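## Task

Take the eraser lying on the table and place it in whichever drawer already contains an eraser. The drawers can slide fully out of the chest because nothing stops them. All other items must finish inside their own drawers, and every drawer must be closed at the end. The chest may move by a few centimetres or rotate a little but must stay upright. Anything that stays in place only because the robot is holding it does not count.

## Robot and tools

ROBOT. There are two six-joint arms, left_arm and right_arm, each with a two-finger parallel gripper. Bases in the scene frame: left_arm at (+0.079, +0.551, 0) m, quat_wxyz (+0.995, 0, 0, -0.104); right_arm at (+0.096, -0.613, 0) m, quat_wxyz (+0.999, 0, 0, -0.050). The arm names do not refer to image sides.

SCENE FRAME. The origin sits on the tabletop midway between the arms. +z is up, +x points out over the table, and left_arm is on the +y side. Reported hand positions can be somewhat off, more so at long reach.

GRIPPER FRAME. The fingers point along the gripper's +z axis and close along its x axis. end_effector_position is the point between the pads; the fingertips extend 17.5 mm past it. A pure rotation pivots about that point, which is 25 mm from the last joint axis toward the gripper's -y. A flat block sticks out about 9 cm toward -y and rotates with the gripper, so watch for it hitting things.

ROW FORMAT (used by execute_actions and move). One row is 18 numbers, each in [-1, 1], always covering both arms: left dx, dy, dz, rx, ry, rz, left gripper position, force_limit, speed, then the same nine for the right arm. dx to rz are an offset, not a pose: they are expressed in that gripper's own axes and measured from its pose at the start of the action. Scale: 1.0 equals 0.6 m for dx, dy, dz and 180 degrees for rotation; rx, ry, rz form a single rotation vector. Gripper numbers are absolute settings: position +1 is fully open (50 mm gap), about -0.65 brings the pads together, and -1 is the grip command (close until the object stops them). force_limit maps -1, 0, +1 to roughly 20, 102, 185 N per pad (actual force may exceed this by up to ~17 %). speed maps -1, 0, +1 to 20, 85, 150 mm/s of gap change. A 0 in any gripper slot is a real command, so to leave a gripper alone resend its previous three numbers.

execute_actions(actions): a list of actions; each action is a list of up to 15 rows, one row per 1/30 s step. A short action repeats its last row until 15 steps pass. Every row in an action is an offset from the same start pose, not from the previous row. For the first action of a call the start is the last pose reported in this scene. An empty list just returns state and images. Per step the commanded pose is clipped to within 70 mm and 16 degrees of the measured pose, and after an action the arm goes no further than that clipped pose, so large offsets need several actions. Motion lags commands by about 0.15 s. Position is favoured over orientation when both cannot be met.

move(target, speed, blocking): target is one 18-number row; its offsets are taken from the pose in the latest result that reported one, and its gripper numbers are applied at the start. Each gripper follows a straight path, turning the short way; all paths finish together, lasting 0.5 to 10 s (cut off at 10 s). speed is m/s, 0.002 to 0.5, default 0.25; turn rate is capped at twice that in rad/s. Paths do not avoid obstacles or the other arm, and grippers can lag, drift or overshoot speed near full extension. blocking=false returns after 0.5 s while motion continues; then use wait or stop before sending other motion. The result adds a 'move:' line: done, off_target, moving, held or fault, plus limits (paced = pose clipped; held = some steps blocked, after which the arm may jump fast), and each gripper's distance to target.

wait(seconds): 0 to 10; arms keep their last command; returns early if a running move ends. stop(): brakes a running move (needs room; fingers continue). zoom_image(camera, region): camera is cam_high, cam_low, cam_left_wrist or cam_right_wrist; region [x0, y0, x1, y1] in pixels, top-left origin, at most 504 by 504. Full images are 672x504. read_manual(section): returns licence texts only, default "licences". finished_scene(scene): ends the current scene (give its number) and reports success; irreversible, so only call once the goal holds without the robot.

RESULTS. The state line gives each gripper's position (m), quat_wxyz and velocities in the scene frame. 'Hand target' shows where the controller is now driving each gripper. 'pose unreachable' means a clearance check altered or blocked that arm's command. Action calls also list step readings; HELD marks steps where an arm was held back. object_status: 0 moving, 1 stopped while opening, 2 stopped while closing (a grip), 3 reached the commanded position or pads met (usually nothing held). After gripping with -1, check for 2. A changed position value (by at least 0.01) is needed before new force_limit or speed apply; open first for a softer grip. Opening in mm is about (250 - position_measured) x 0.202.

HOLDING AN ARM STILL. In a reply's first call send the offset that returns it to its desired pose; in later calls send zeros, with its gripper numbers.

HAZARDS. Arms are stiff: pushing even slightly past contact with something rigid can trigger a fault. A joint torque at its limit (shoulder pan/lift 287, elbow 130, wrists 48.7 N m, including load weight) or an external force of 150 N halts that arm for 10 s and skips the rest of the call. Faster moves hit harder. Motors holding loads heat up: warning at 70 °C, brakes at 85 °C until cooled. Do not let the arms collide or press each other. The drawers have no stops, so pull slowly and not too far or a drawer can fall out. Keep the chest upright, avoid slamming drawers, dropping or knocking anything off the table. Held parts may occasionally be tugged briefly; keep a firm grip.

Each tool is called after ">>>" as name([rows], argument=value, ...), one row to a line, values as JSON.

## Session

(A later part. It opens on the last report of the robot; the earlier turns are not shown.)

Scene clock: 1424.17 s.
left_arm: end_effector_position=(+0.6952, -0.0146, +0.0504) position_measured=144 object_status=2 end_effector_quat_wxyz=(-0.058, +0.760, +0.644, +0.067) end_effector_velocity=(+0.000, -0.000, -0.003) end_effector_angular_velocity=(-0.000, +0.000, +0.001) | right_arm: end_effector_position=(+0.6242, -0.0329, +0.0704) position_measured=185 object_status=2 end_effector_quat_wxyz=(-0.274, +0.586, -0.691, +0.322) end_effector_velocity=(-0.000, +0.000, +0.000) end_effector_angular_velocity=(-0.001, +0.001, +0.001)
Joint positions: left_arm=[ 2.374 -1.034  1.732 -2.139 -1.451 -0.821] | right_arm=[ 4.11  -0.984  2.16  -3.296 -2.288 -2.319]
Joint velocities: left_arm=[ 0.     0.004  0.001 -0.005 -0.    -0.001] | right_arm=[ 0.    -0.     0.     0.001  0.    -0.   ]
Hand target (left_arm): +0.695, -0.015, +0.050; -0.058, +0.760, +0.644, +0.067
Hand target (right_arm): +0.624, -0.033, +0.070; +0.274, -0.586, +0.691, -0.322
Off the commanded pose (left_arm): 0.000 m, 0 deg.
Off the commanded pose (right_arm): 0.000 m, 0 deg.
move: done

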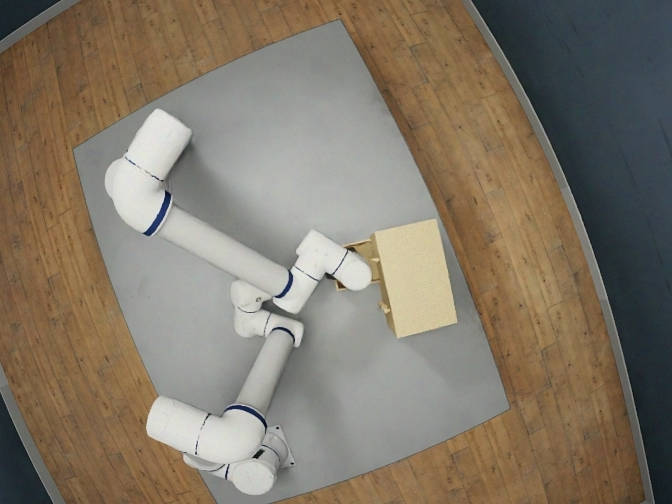

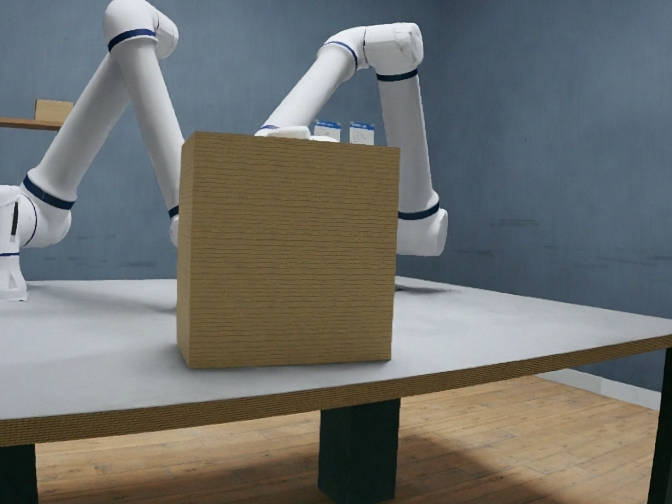

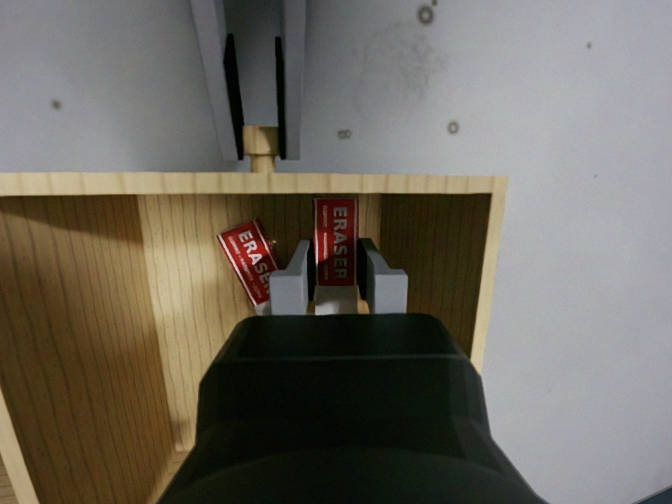

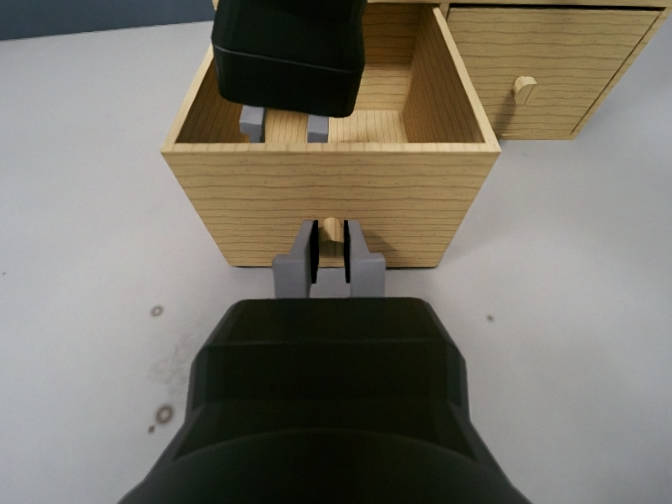

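>>> move(target=[-0.00265,0.00003,0.01477,0,0,0,-1,-0.4,-0.1,0,0,0,0,0,0,-1,-0.4,0.2], speed=0.02)

Scene clock: 1511.87 s.
left_arm: end_effector_position=(+0.6952, -0.0146, +0.0418) position_measured=144 object_status=2 end_effector_quat_wxyz=(-0.058, +0.760, +0.644, +0.067) end_effector_velocity=(+0.000, +0.000, -0.003) end_effector_angular_velocity=(+0.001, +0.000, +0.000) | right_arm: end_effector_position=(+0.6242, -0.0329, +0.0704) position_measured=185 object_status=2 end_effector_quat_wxyz=(-0.274, +0.586, -0.691, +0.322) end_effector_velocity=(+0.000, +0.000, -0.000) end_effector_angular_velocity=(+0.000, -0.000, +0.000)
Joint positions: left_arm=[ 2.374 -1.025  1.736 -2.152 -1.451 -0.821] | right_arm=[ 4.11  -0.984  2.16  -3.296 -2.288 -2.319]
Joint velocities: left_arm=[ 0.     0.003  0.001 -0.002  0.001 -0.   ] | right_arm=[-0.     0.001 -0.    -0.001  0.    -0.001]
Hand target (left_arm): +0.695, -0.015, +0.041; -0.058, +0.760, +0.644, +0.067
Hand target (right_arm): +0.624, -0.033, +0.070; +0.274, -0.586, +0.691, -0.322
Off the commanded pose (left_arm): 0.000 m, 0 deg.
Off the commanded pose (right_arm): 0.000 m, 0 deg.
move: done

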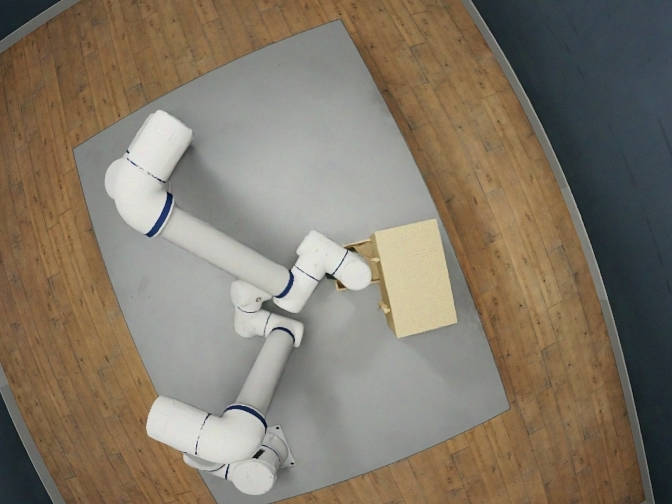

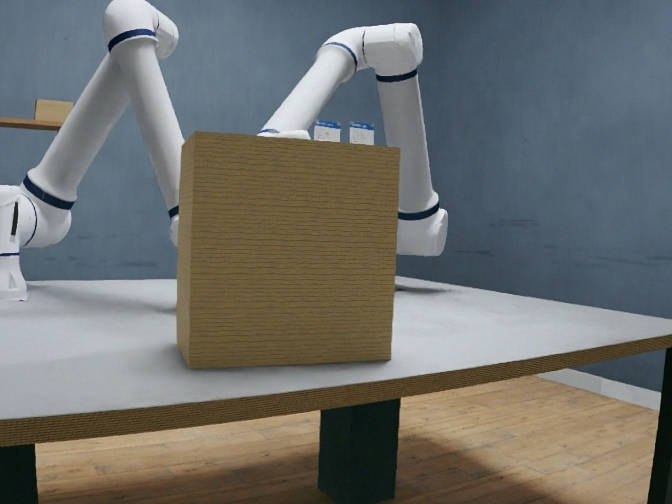

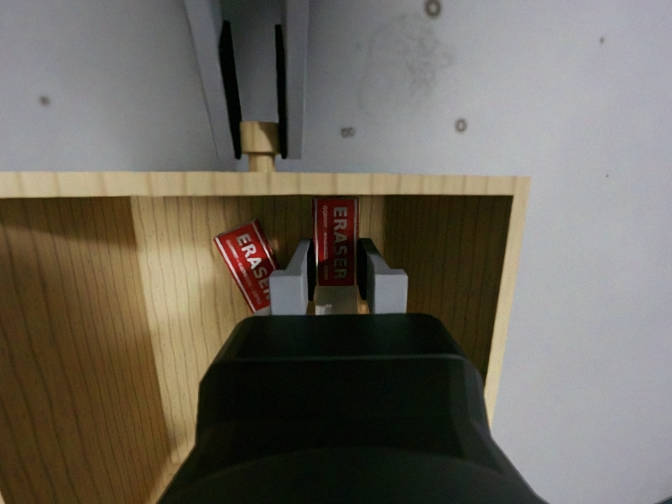

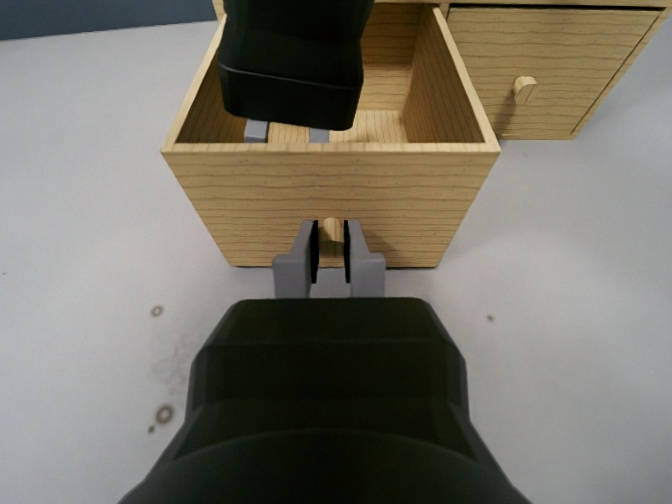

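>>> execute_actions(actions=[])

>>> zoom_image(camera="cam_left_wrist", region=[210, 185, 390, 320])

Scene clock: 1516.40 s.
left_arm: end_effector_position=(+0.6953, -0.0146, +0.0414) position_measured=144 object_status=2 end_effector_quat_wxyz=(-0.058, +0.760, +0.644, +0.067) end_effector_velocity=(+0.001, -0.001, +0.001) end_effector_angular_velocity=(-0.002, -0.002, -0.001) | right_arm: end_effector_position=(+0.6242, -0.0329, +0.0704) position_measured=185 object_status=2 end_effector_quat_wxyz=(-0.274, +0.586, -0.691, +0.322) end_effector_velocity=(-0.001, +0.001, -0.000) end_effector_angular_velocity=(-0.000, +0.001, +0.001)
Joint positions: left_arm=[ 2.374 -1.024  1.736 -2.153 -1.451 -0.821] | right_arm=[ 4.11  -0.984  2.16  -3.296 -2.288 -2.319]
Joint velocities: left_arm=[ 0.    -0.    -0.001 -0.002  0.001  0.001] | right_arm=[ 0.001  0.    -0.     0.001 -0.     0.001]
Hand target (left_arm): +0.695, -0.015, +0.041; -0.058, +0.760, +0.644, +0.067
Hand target (right_arm): +0.624, -0.033, +0.070; +0.274, -0.586, +0.691, -0.322
Off the commanded pose (left_arm): 0.000 m, 0 deg.
Off the commanded pose (right_arm): 0.000 m, 0 deg.

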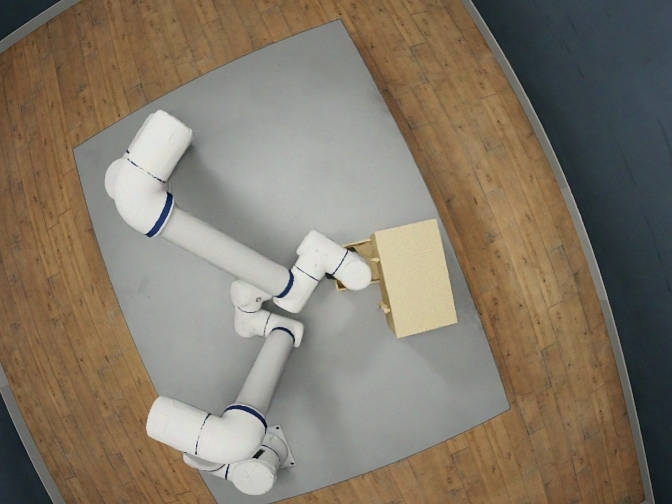

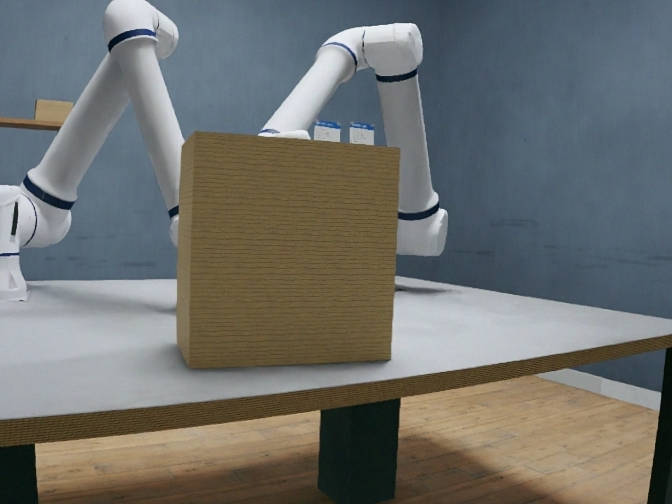

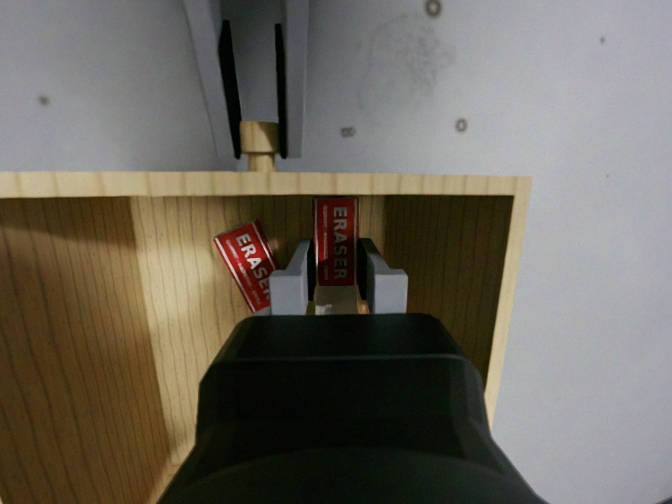

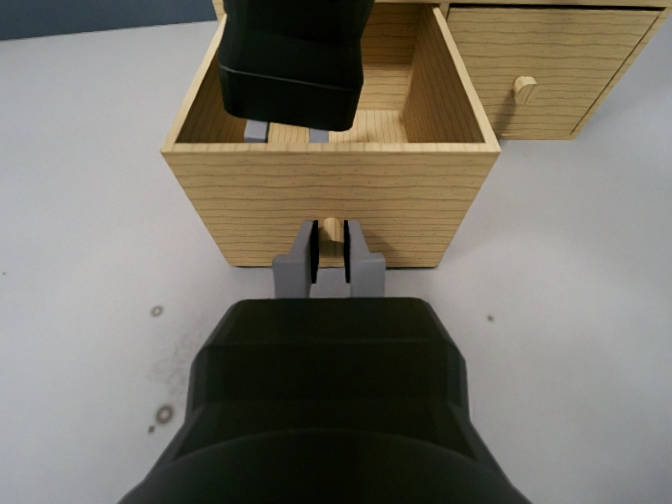

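Region (210, 185, 390, 320) of cam_left_wrist's 672x504 image, scaled by 2.800, with more detail than that image has; it fills the top 378 rows of this view, and the rest is white.

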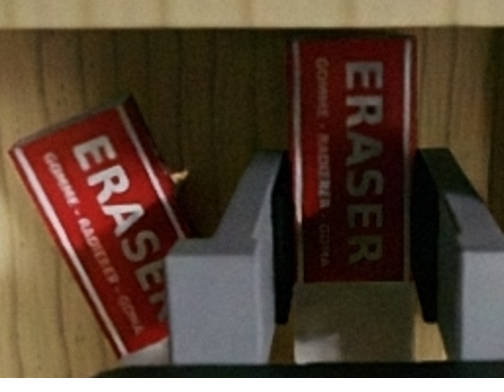

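>>> execute_actions([
  [[-0.000735,0,0.0041,0,0,0,-1,-0.4,-0.1,0,0,0,0,0,0,-1,-0.4,0.2]],
])

Scene clock: 1527.27 s.
left_arm: end_effector_position=(+0.6953, -0.0146, +0.0389) position_measured=144 object_status=2 end_effector_quat_wxyz=(-0.058, +0.760, +0.644, +0.067) end_effector_velocity=(+0.000, -0.000, -0.000) end_effector_angular_velocity=(-0.001, -0.001, -0.001) | right_arm: end_effector_position=(+0.6242, -0.0329, +0.0704) position_measured=185 object_status=2 end_effector_quat_wxyz=(-0.274, +0.586, -0.691, +0.322) end_effector_velocity=(+0.000, -0.000, -0.000) end_effector_angular_velocity=(-0.000, +0.001, -0.001)
Joint positions: left_arm=[ 2.374 -1.022  1.737 -2.156 -1.451 -0.821] | right_arm=[ 4.11  -0.984  2.16  -3.296 -2.288 -2.319]
Joint velocities: left_arm=[-0.     0.001 -0.    -0.001  0.     0.   ] | right_arm=[-0.     0.     0.     0.001  0.     0.001]
Hand target (left_arm): +0.695, -0.015, +0.039; -0.058, +0.760, +0.644, +0.067
Hand target (right_arm): +0.624, -0.033, +0.070; +0.274, -0.586, +0.691, -0.322
Off the commanded pose (left_arm): 0.000 m, 0 deg.
Off the commanded pose (right_arm): 0.000 m, 0 deg.
Step readings (end_effector_position):
0: left_arm (+0.6953, -0.0146, +0.0414) | right_arm (+0.6242, -0.0329, +0.0704)
1: left_arm (+0.6953, -0.0146, +0.0413) | right_arm (+0.6242, -0.0329, +0.0704)
2: left_arm (+0.6953, -0.0146, +0.0408) | right_arm (+0.6242, -0.0329, +0.0704)
4: left_arm (+0.6952, -0.0145, +0.0399) | right_arm (+0.6242, -0.0329, +0.0704)
8: left_arm (+0.6953, -0.0146, +0.0393) | right_arm (+0.6242, -0.0329, +0.0704)
15: end_effector_position above

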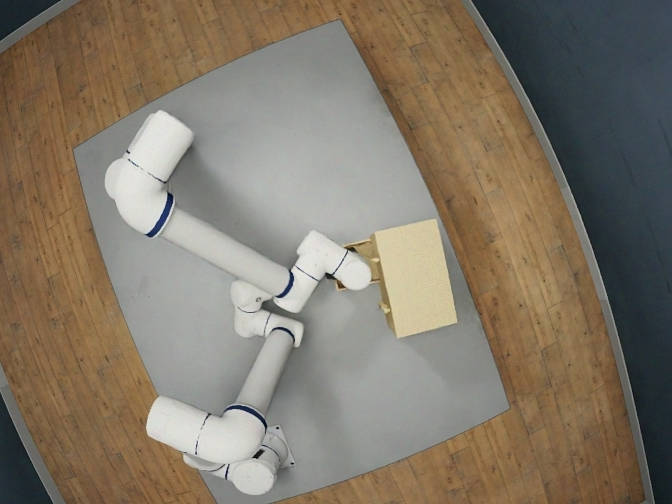

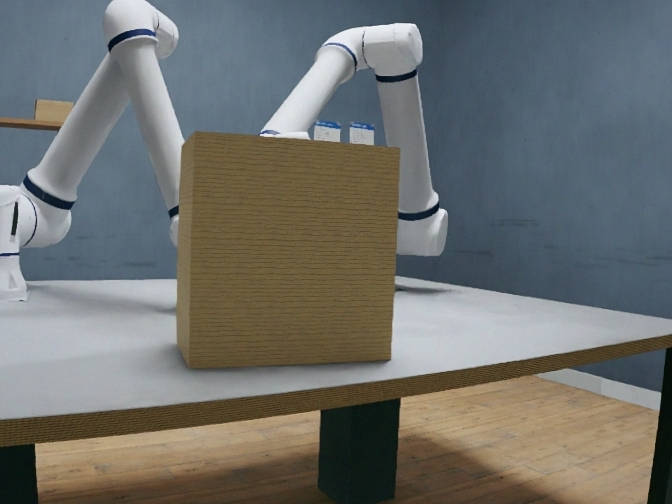

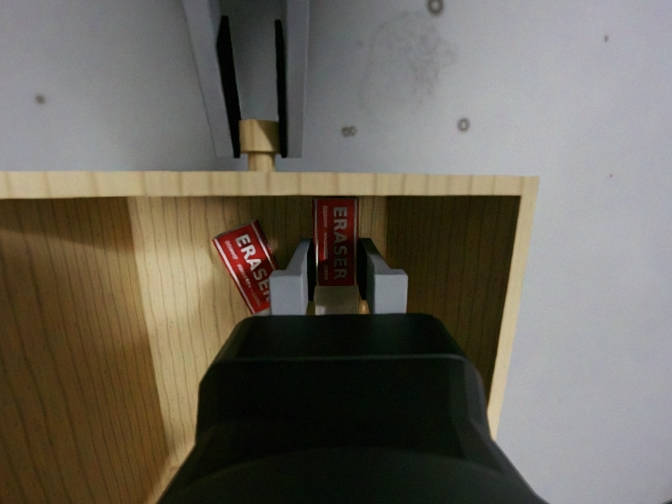

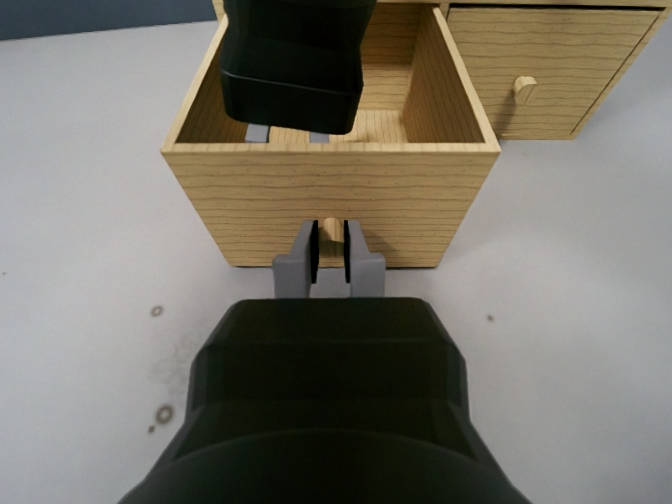

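>>> zoom_image(camera="cam_left_wrist", region=[210, 185, 390, 320])

Region (210, 185, 390, 320) of cam_left_wrist's 672x504 image, scaled by 2.800, with more detail than that image has; it fills the top 378 rows of this view, and the rest is white.

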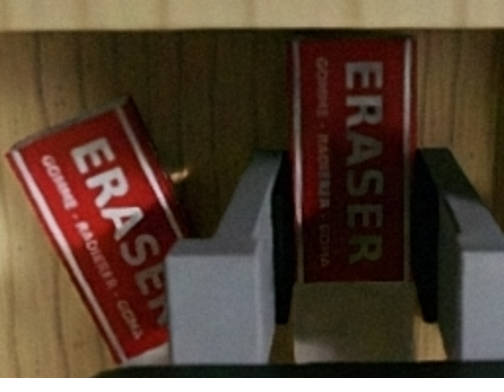

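>>> execute_actions([
  [[0,0,0,0,0,0,0.26,-0.4,-0.6,0,0,0,0,0,0,-1,-0.4,0.2]],
])

Scene clock: 1537.60 s.
left_arm: end_effector_position=(+0.6953, -0.0146, +0.0389) position_measured=113 object_status=3 end_effector_quat_wxyz=(-0.058, +0.760, +0.644, +0.067) end_effector_velocity=(-0.001, +0.000, -0.000) end_effector_angular_velocity=(+0.002, +0.001, +0.000) | right_arm: end_effector_position=(+0.6242, -0.0329, +0.0704) position_measured=185 object_status=2 end_effector_quat_wxyz=(-0.274, +0.586, -0.691, +0.322) end_effector_velocity=(+0.001, -0.001, -0.000) end_effector_angular_velocity=(+0.000, -0.000, -0.001)
Joint positions: left_arm=[ 2.374 -1.022  1.737 -2.156 -1.451 -0.821] | right_arm=[ 4.11  -0.984  2.16  -3.296 -2.288 -2.319]
Joint velocities: left_arm=[-0.001  0.     0.     0.002  0.    -0.001] | right_arm=[-0.002  0.001  0.    -0.001  0.    -0.   ]
Hand target (left_arm): +0.695, -0.015, +0.039; -0.058, +0.760, +0.644, +0.067
Hand target (right_arm): +0.624, -0.033, +0.070; +0.274, -0.586, +0.691, -0.322
Off the commanded pose (left_arm): 0.000 m, 0 deg.
Off the commanded pose (right_arm): 0.000 m, 0 deg.
Step readings (end_effector_position):
0: left_arm (+0.6953, -0.0146, +0.0389) | right_arm (+0.6242, -0.0329, +0.0704)
1: left_arm (+0.6953, -0.0146, +0.0389) | right_arm (+0.6242, -0.0329, +0.0704)
2: left_arm (+0.6953, -0.0146, +0.0389) | right_arm (+0.6242, -0.0329, +0.0704)
4: left_arm (+0.6953, -0.0146, +0.0389) | right_arm (+0.6242, -0.0329, +0.0704)
8: left_arm (+0.6953, -0.0146, +0.0389) | right_arm (+0.6242, -0.0329, +0.0704)
15: end_effector_position above

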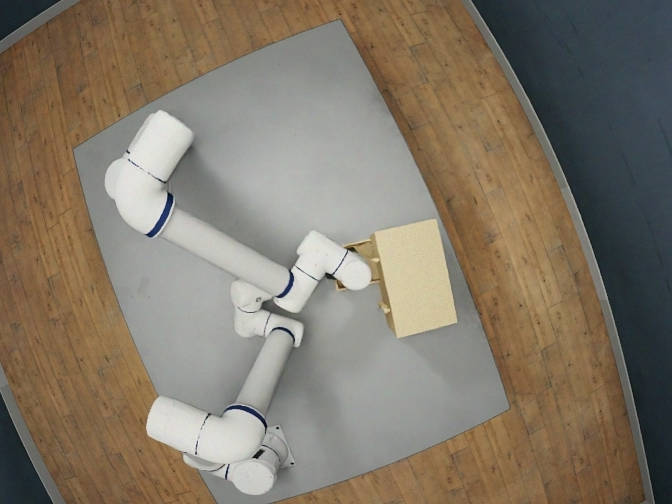

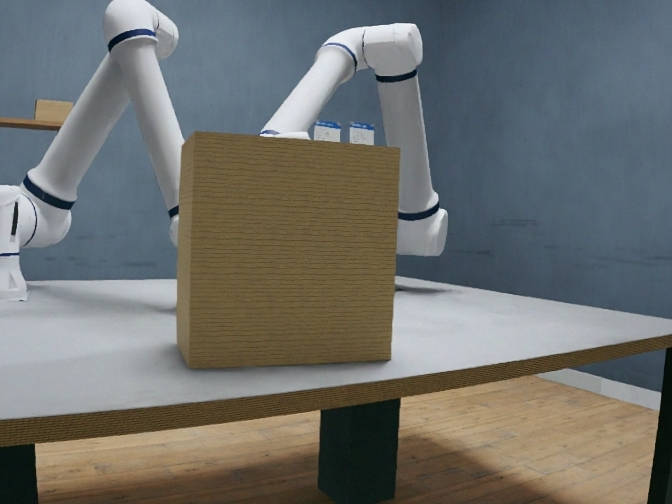

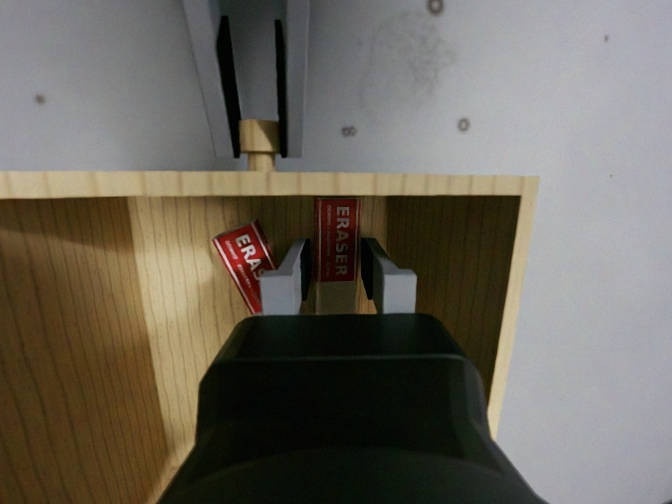

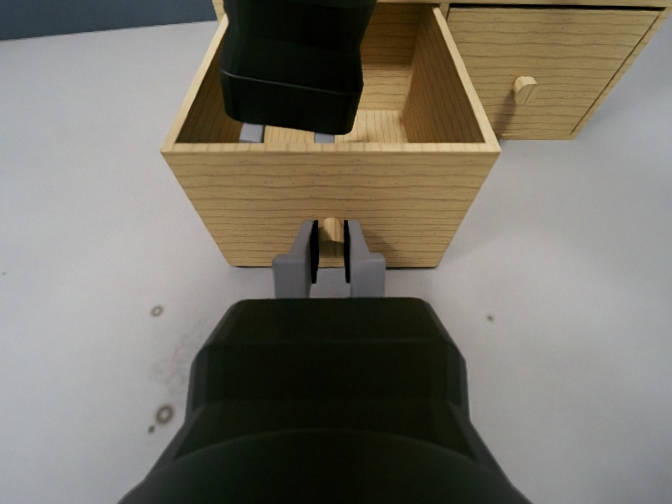

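>>> move(target=[0.02942,-0.0003,-0.16411,0,0,0,0.26,-0.4,-0.6,0,0,0,0,0,0,-1,-0.4,0.2], speed=0.15)

Scene clock: 1578.67 s.
left_arm: end_effector_position=(+0.6950, -0.0146, +0.1386) position_measured=113 object_status=3 end_effector_quat_wxyz=(-0.058, +0.760, +0.644, +0.067) end_effector_velocity=(+0.000, +0.001, +0.002) end_effector_angular_velocity=(+0.000, +0.000, +0.001) | right_arm: end_effector_position=(+0.6242, -0.0329, +0.0704) position_measured=185 object_status=2 end_effector_quat_wxyz=(-0.274, +0.586, -0.691, +0.322) end_effector_velocity=(-0.000, -0.000, -0.000) end_effector_angular_velocity=(-0.001, +0.000, +0.000)
Joint positions: left_arm=[ 2.373 -1.119  1.681 -2.002 -1.451 -0.821] | right_arm=[ 4.11  -0.984  2.16  -3.296 -2.288 -2.319]
Joint velocities: left_arm=[ 0.001 -0.002 -0.001  0.004  0.     0.   ] | right_arm=[-0.  0.  0. -0. -0. -0.]
Hand target (left_arm): +0.695, -0.015, +0.139; -0.058, +0.760, +0.644, +0.067
Hand target (right_arm): +0.624, -0.033, +0.070; +0.274, -0.586, +0.691, -0.322
Off the commanded pose (left_arm): 0.000 m, 0 deg.
Off the commanded pose (right_arm): 0.000 m, 0 deg.
move: done

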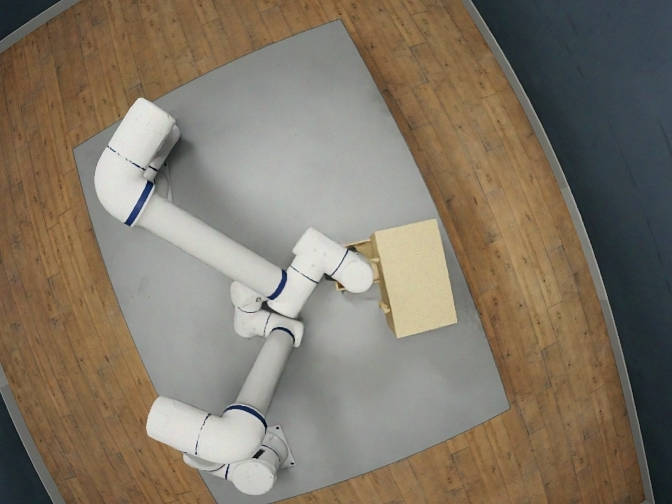

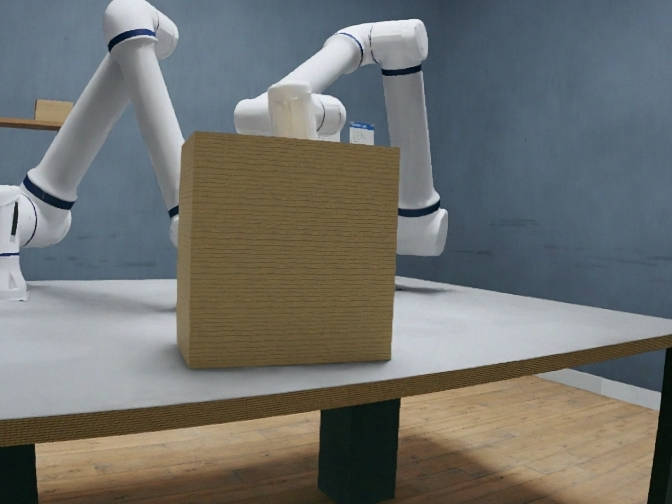

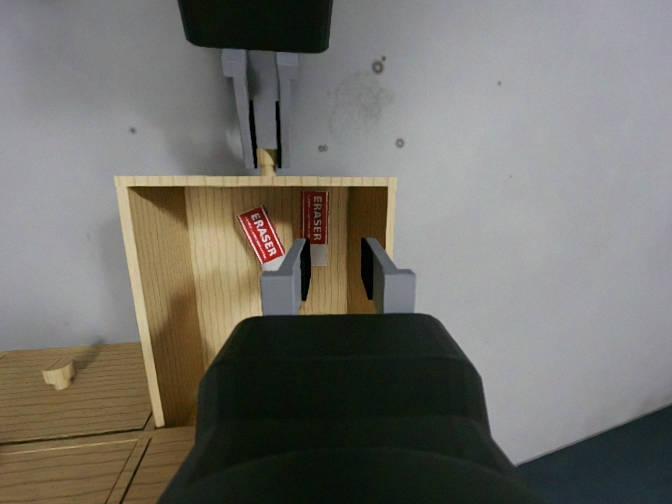

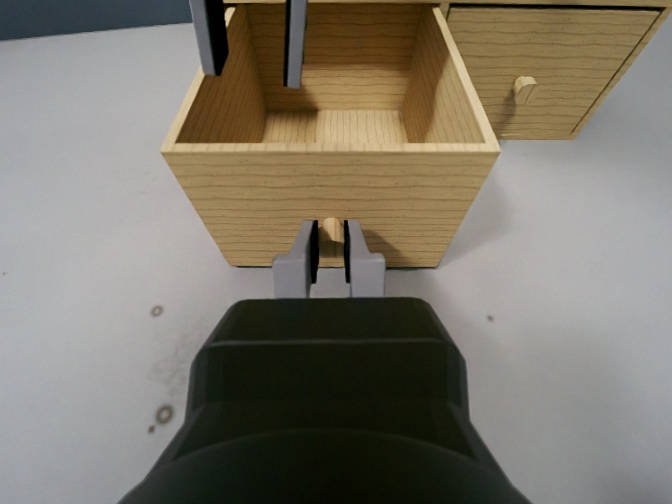

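>>> move(target=[0.59841,-0.26083,-0.23098,0,0,0,0.26,-0.4,-0.6,0.00094,-0.16001,0.19144,0,0,0,-1,-0.4,0.2], speed=0.28)

Scene clock: 1659.43 s.
left_arm: end_effector_position=(+0.5937, +0.3347, +0.3383) position_measured=113 object_status=3 end_effector_quat_wxyz=(-0.057, +0.760, +0.644, +0.067) end_effector_velocity=(-0.001, +0.002, +0.002) end_effector_angular_velocity=(-0.001, -0.001, +0.001) | right_arm: end_effector_position=(+0.7717, -0.0578, +0.0699) position_measured=185 object_status=2 end_effector_quat_wxyz=(-0.274, +0.586, -0.691, +0.322) end_effector_velocity=(+0.001, -0.000, -0.001) end_effector_angular_velocity=(-0.002, +0.001, +0.001)
Joint positions: left_arm=[ 2.576 -1.726  2.013 -1.755 -1.427 -0.618] | right_arm=[ 3.934 -0.915  2.035 -3.355 -2.188 -2.504]
Joint velocities: left_arm=[ 0.002 -0.004  0.     0.003  0.     0.   ] | right_arm=[-0.001  0.002 -0.001  0.     0.001 -0.002]
Hand target (left_arm): +0.594, +0.335, +0.338; -0.057, +0.760, +0.644, +0.067
Hand target (right_arm): +0.772, -0.058, +0.070; +0.274, -0.586, +0.691, -0.322
Off the commanded pose (left_arm): 0.001 m, 0 deg.
Off the commanded pose (right_arm): 0.000 m, 0 deg.
move: done

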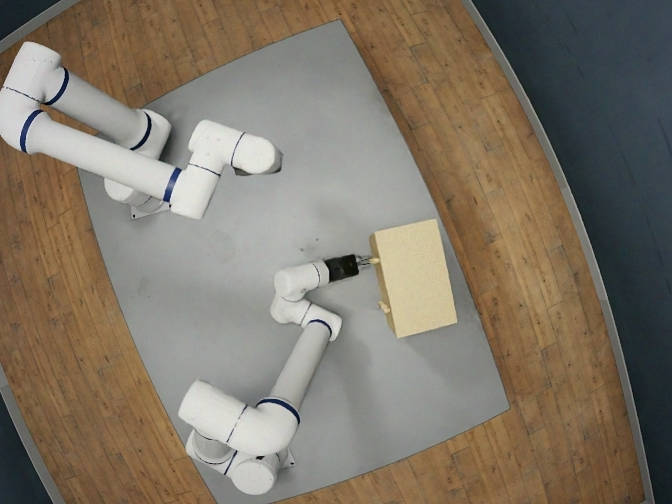

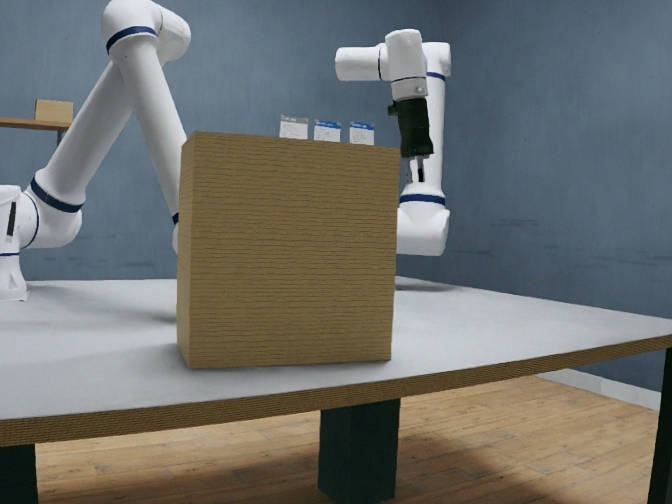

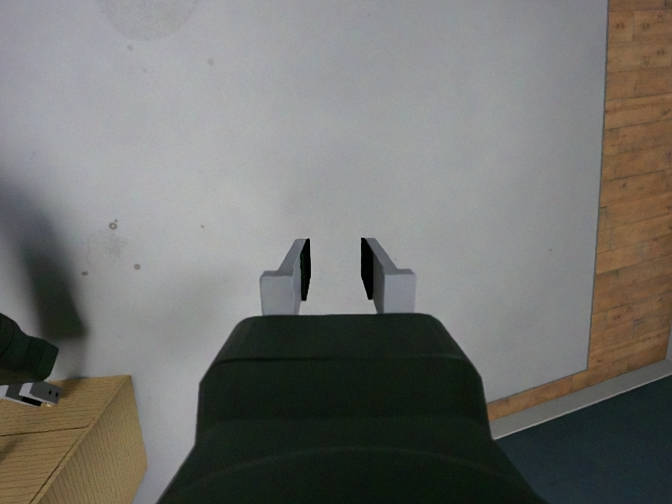

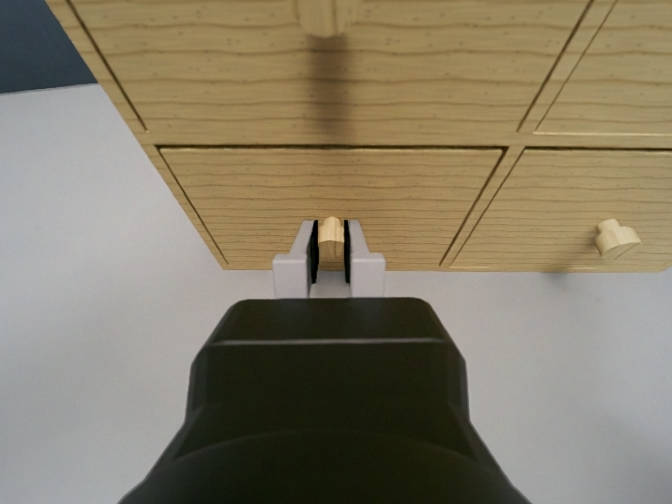

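>>> zoom_image(camera="cam_right_wrist", region=[100, 90, 600, 300])

Region (100, 90, 600, 300) of cam_right_wrist's 672x504 image, scaled by 1.008, with more detail than that image has; it fills the top 212 rows of this view, and the rest is white.

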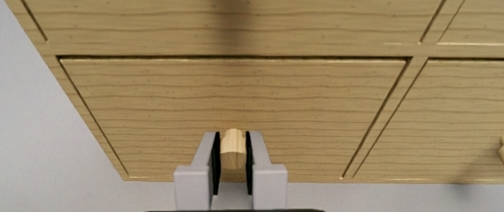

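>>> execute_actions([
  [[0,0,0,0,0,0,0.26,-0.4,-0.6,0,0,0,0,0,0,0.35,-0.4,0.6],[0,0,0,0,0,0,0.26,-0.4,-0.6,0,0,0,0,0,0,0.35,-0.4,0.6],[0,0,0,0,0,0,0.26,-0.4,-0.6,0,0,0,0,0,0,0.35,-0.4,0.6],[0,0,0,0,0,0,0.26,-0.4,-0.6,0,0,0,0,0,0,0.35,-0.4,0.6],[0,0,0,0,0,0,0.26,-0.4,-0.6,0,0,0,0,0,0,0.35,-0.4,0.6],[0,0,0,0,0,0,0.26,-0.4,-0.6,0,0,0,0,0,0,0.35,-0.4,0.6],[0,0,0,0,0,0,0.26,-0.4,-0.6,0,0.004,-0.0048,0,0,0,0.35,-0.4,0.6],[0,0,0,0,0,0,0.26,-0.4,-0.6,0,0.008,-0.0096,0,0,0,0.35,-0.4,0.6],[0,0,0,0,0,0,0.26,-0.4,-0.6,0,0.013,-0.0155,0,0,0,0.35,-0.4,0.6],[0,0,0,0,0,0,0.26,-0.4,-0.6,0,0.018,-0.0215,0,0,0,0.35,-0.4,0.6],[0,0,0,0,0,0,0.26,-0.4,-0.6,0,0.023,-0.0274,0,0,0,0.35,-0.4,0.6],[0,0,0,0,0,0,0.26,-0.4,-0.6,0,0.028,-0.0334,0,0,0,0.35,-0.4,0.6],[0,0,0,0,0,0,0.26,-0.4,-0.6,0,0.033,-0.0393,0,0,0,0.35,-0.4,0.6],[0,0,0,0,0,0,0.26,-0.4,-0.6,0,0.038,-0.0453,0,0,0,0.35,-0.4,0.6],[0,0,0,0,0,0,0.26,-0.4,-0.6,0,0.043,-0.0513,0,0,0,0.35,-0.4,0.6]],
])

Scene clock: 1675.83 s.
left_arm: end_effector_position=(+0.5937, +0.3348, +0.3382) position_measured=113 object_status=3 end_effector_quat_wxyz=(-0.058, +0.760, +0.644, +0.067) end_effector_velocity=(-0.000, +0.000, -0.000) end_effector_angular_velocity=(+0.002, +0.001, +0.001) | right_arm: end_effector_position=(+0.7495, -0.0541, +0.0697) position_measured=100 object_status=3 end_effector_quat_wxyz=(-0.274, +0.586, -0.691, +0.322) end_effector_velocity=(-0.118, +0.020, +0.001) end_effector_angular_velocity=(+0.001, -0.001, +0.002)
Joint positions: left_arm=[ 2.577 -1.726  2.013 -1.755 -1.427 -0.617] | right_arm=[ 3.958 -0.926  2.057 -3.353 -2.202 -2.481]
Joint velocities: left_arm=[-0.     0.     0.     0.001  0.    -0.002] | right_arm=[ 0.131 -0.059  0.117  0.016 -0.078  0.127]
Hand target (left_arm): +0.594, +0.335, +0.338; -0.057, +0.760, +0.644, +0.067
Hand target (right_arm): +0.733, -0.051, +0.070; +0.274, -0.586, +0.691, -0.322
Off the commanded pose (left_arm): 0.000 m, 0 deg.
Off the commanded pose (right_arm): 0.018 m, 0 deg.
Step readings (end_effector_position):
0: left_arm (+0.5936, +0.3351, +0.3385) | right_arm (+0.7719, -0.0578, +0.0698)
1: left_arm (+0.5936, +0.3351, +0.3385) | right_arm (+0.7719, -0.0578, +0.0698)
2: left_arm (+0.5936, +0.3351, +0.3385) | right_arm (+0.7719, -0.0578, +0.0698)
4: left_arm (+0.5936, +0.3351, +0.3385) | right_arm (+0.7719, -0.0578, +0.0697)
8: left_arm (+0.5937, +0.3350, +0.3383) | right_arm (+0.7709, -0.0576, +0.0697)
15: end_effector_position above

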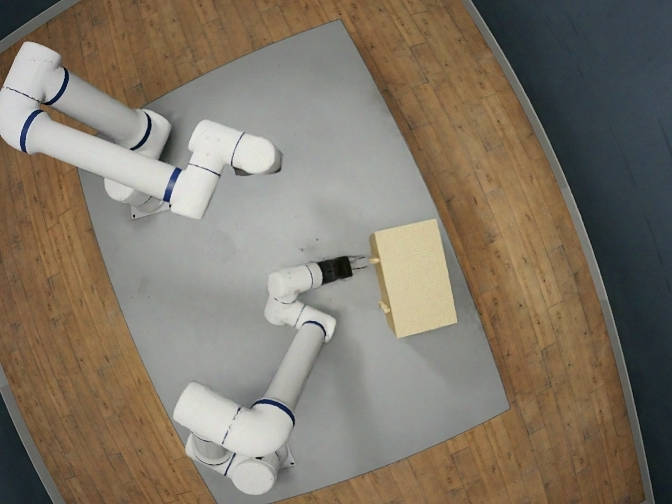

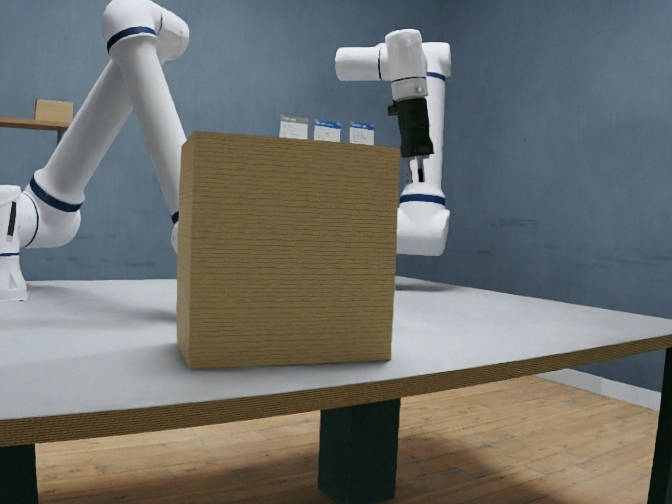

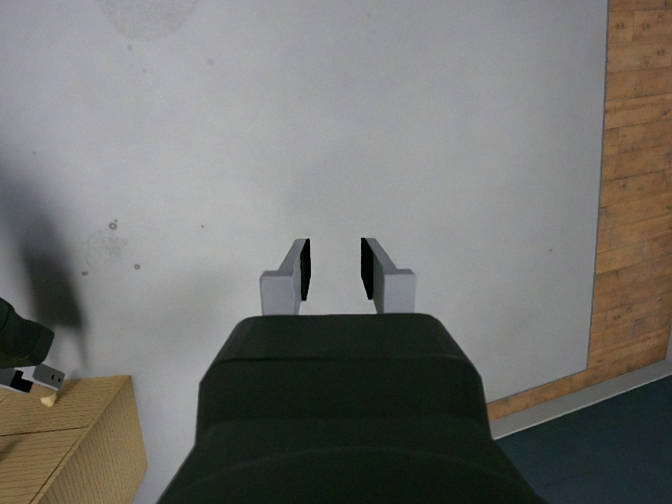

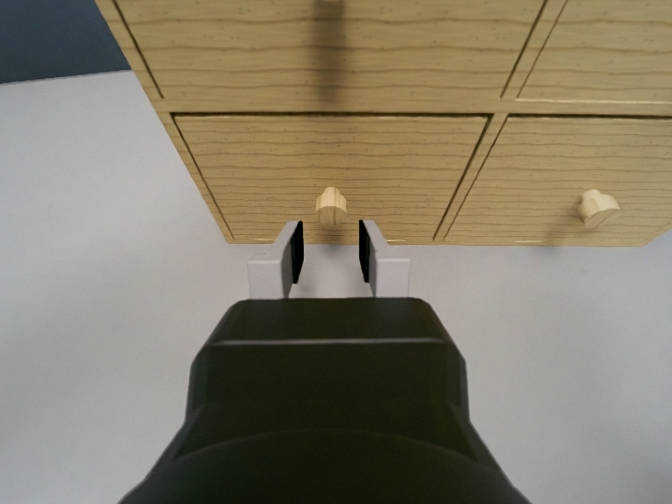

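>>> execute_actions(actions=[])

Scene clock: 1678.30 s.
left_arm: end_effector_position=(+0.5937, +0.3347, +0.3383) position_measured=113 object_status=3 end_effector_quat_wxyz=(-0.057, +0.760, +0.644, +0.067) end_effector_velocity=(-0.000, +0.000, +0.000) end_effector_angular_velocity=(+0.000, +0.001, -0.001) | right_arm: end_effector_position=(+0.7327, -0.0515, +0.0698) position_measured=100 object_status=3 end_effector_quat_wxyz=(-0.274, +0.586, -0.691, +0.322) end_effector_velocity=(+0.001, -0.001, -0.000) end_effector_angular_velocity=(+0.001, -0.001, -0.002)
Joint positions: left_arm=[ 2.576 -1.726  2.013 -1.755 -1.427 -0.618] | right_arm=[ 3.976 -0.934  2.074 -3.35  -2.213 -2.463]
Joint velocities: left_arm=[ 0.001  0.    -0.     0.001 -0.     0.001] | right_arm=[-0.001  0.001  0.    -0.002 -0.     0.001]
Hand target (left_arm): +0.594, +0.335, +0.338; -0.057, +0.760, +0.644, +0.067
Hand target (right_arm): +0.733, -0.051, +0.070; +0.274, -0.586, +0.691, -0.322
Off the commanded pose (left_arm): 0.000 m, 0 deg.
Off the commanded pose (right_arm): 0.001 m, 0 deg.

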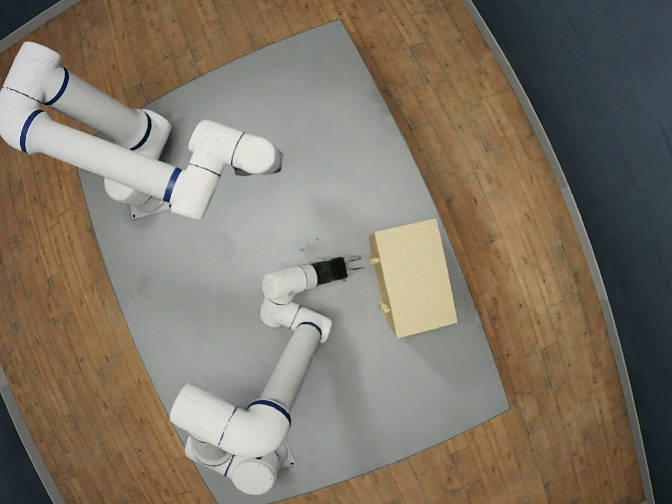

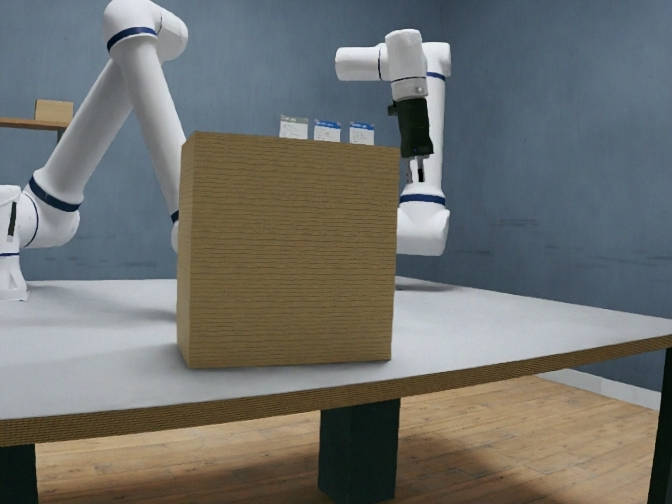

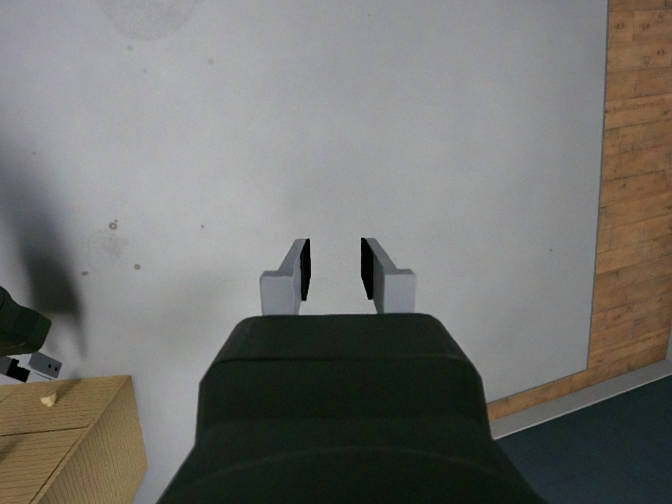

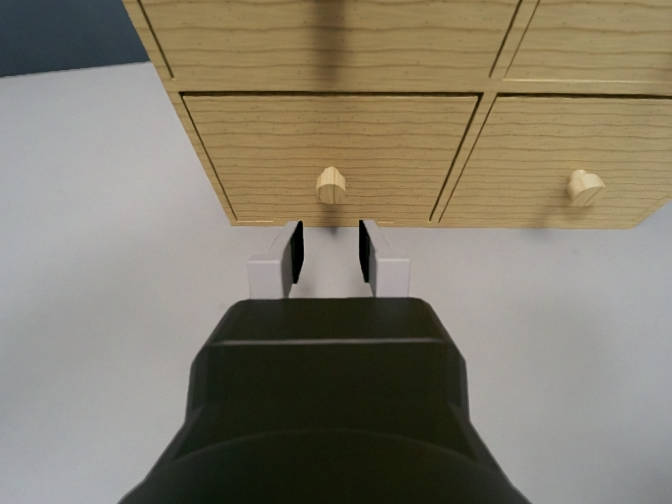

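>>> zoom_image(camera="cam_high", region=[330, 200, 490, 350])

>>> zoom_image(camera="cam_right_wrist", region=[120, 0, 672, 260])

Region (330, 200, 490, 350) of cam_high's 672x504 image, scaled by 3.150, with more detail than that image has; it fills the top 472 rows of this view, and the rest is white.

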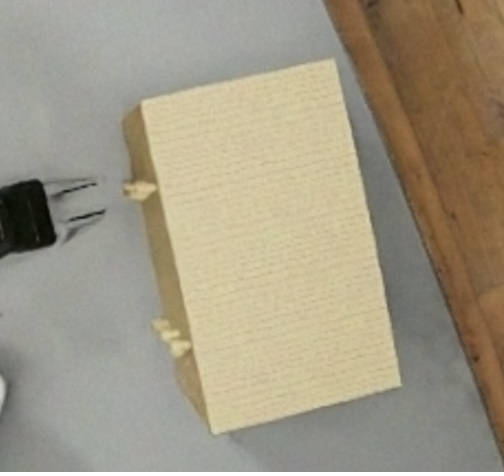

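Region (120, 0, 672, 260) is 552x260 pixels. A region can be at most 504 by 504 pixels.

>>> finished_scene(scene=1)

The scene is finished: the task was done.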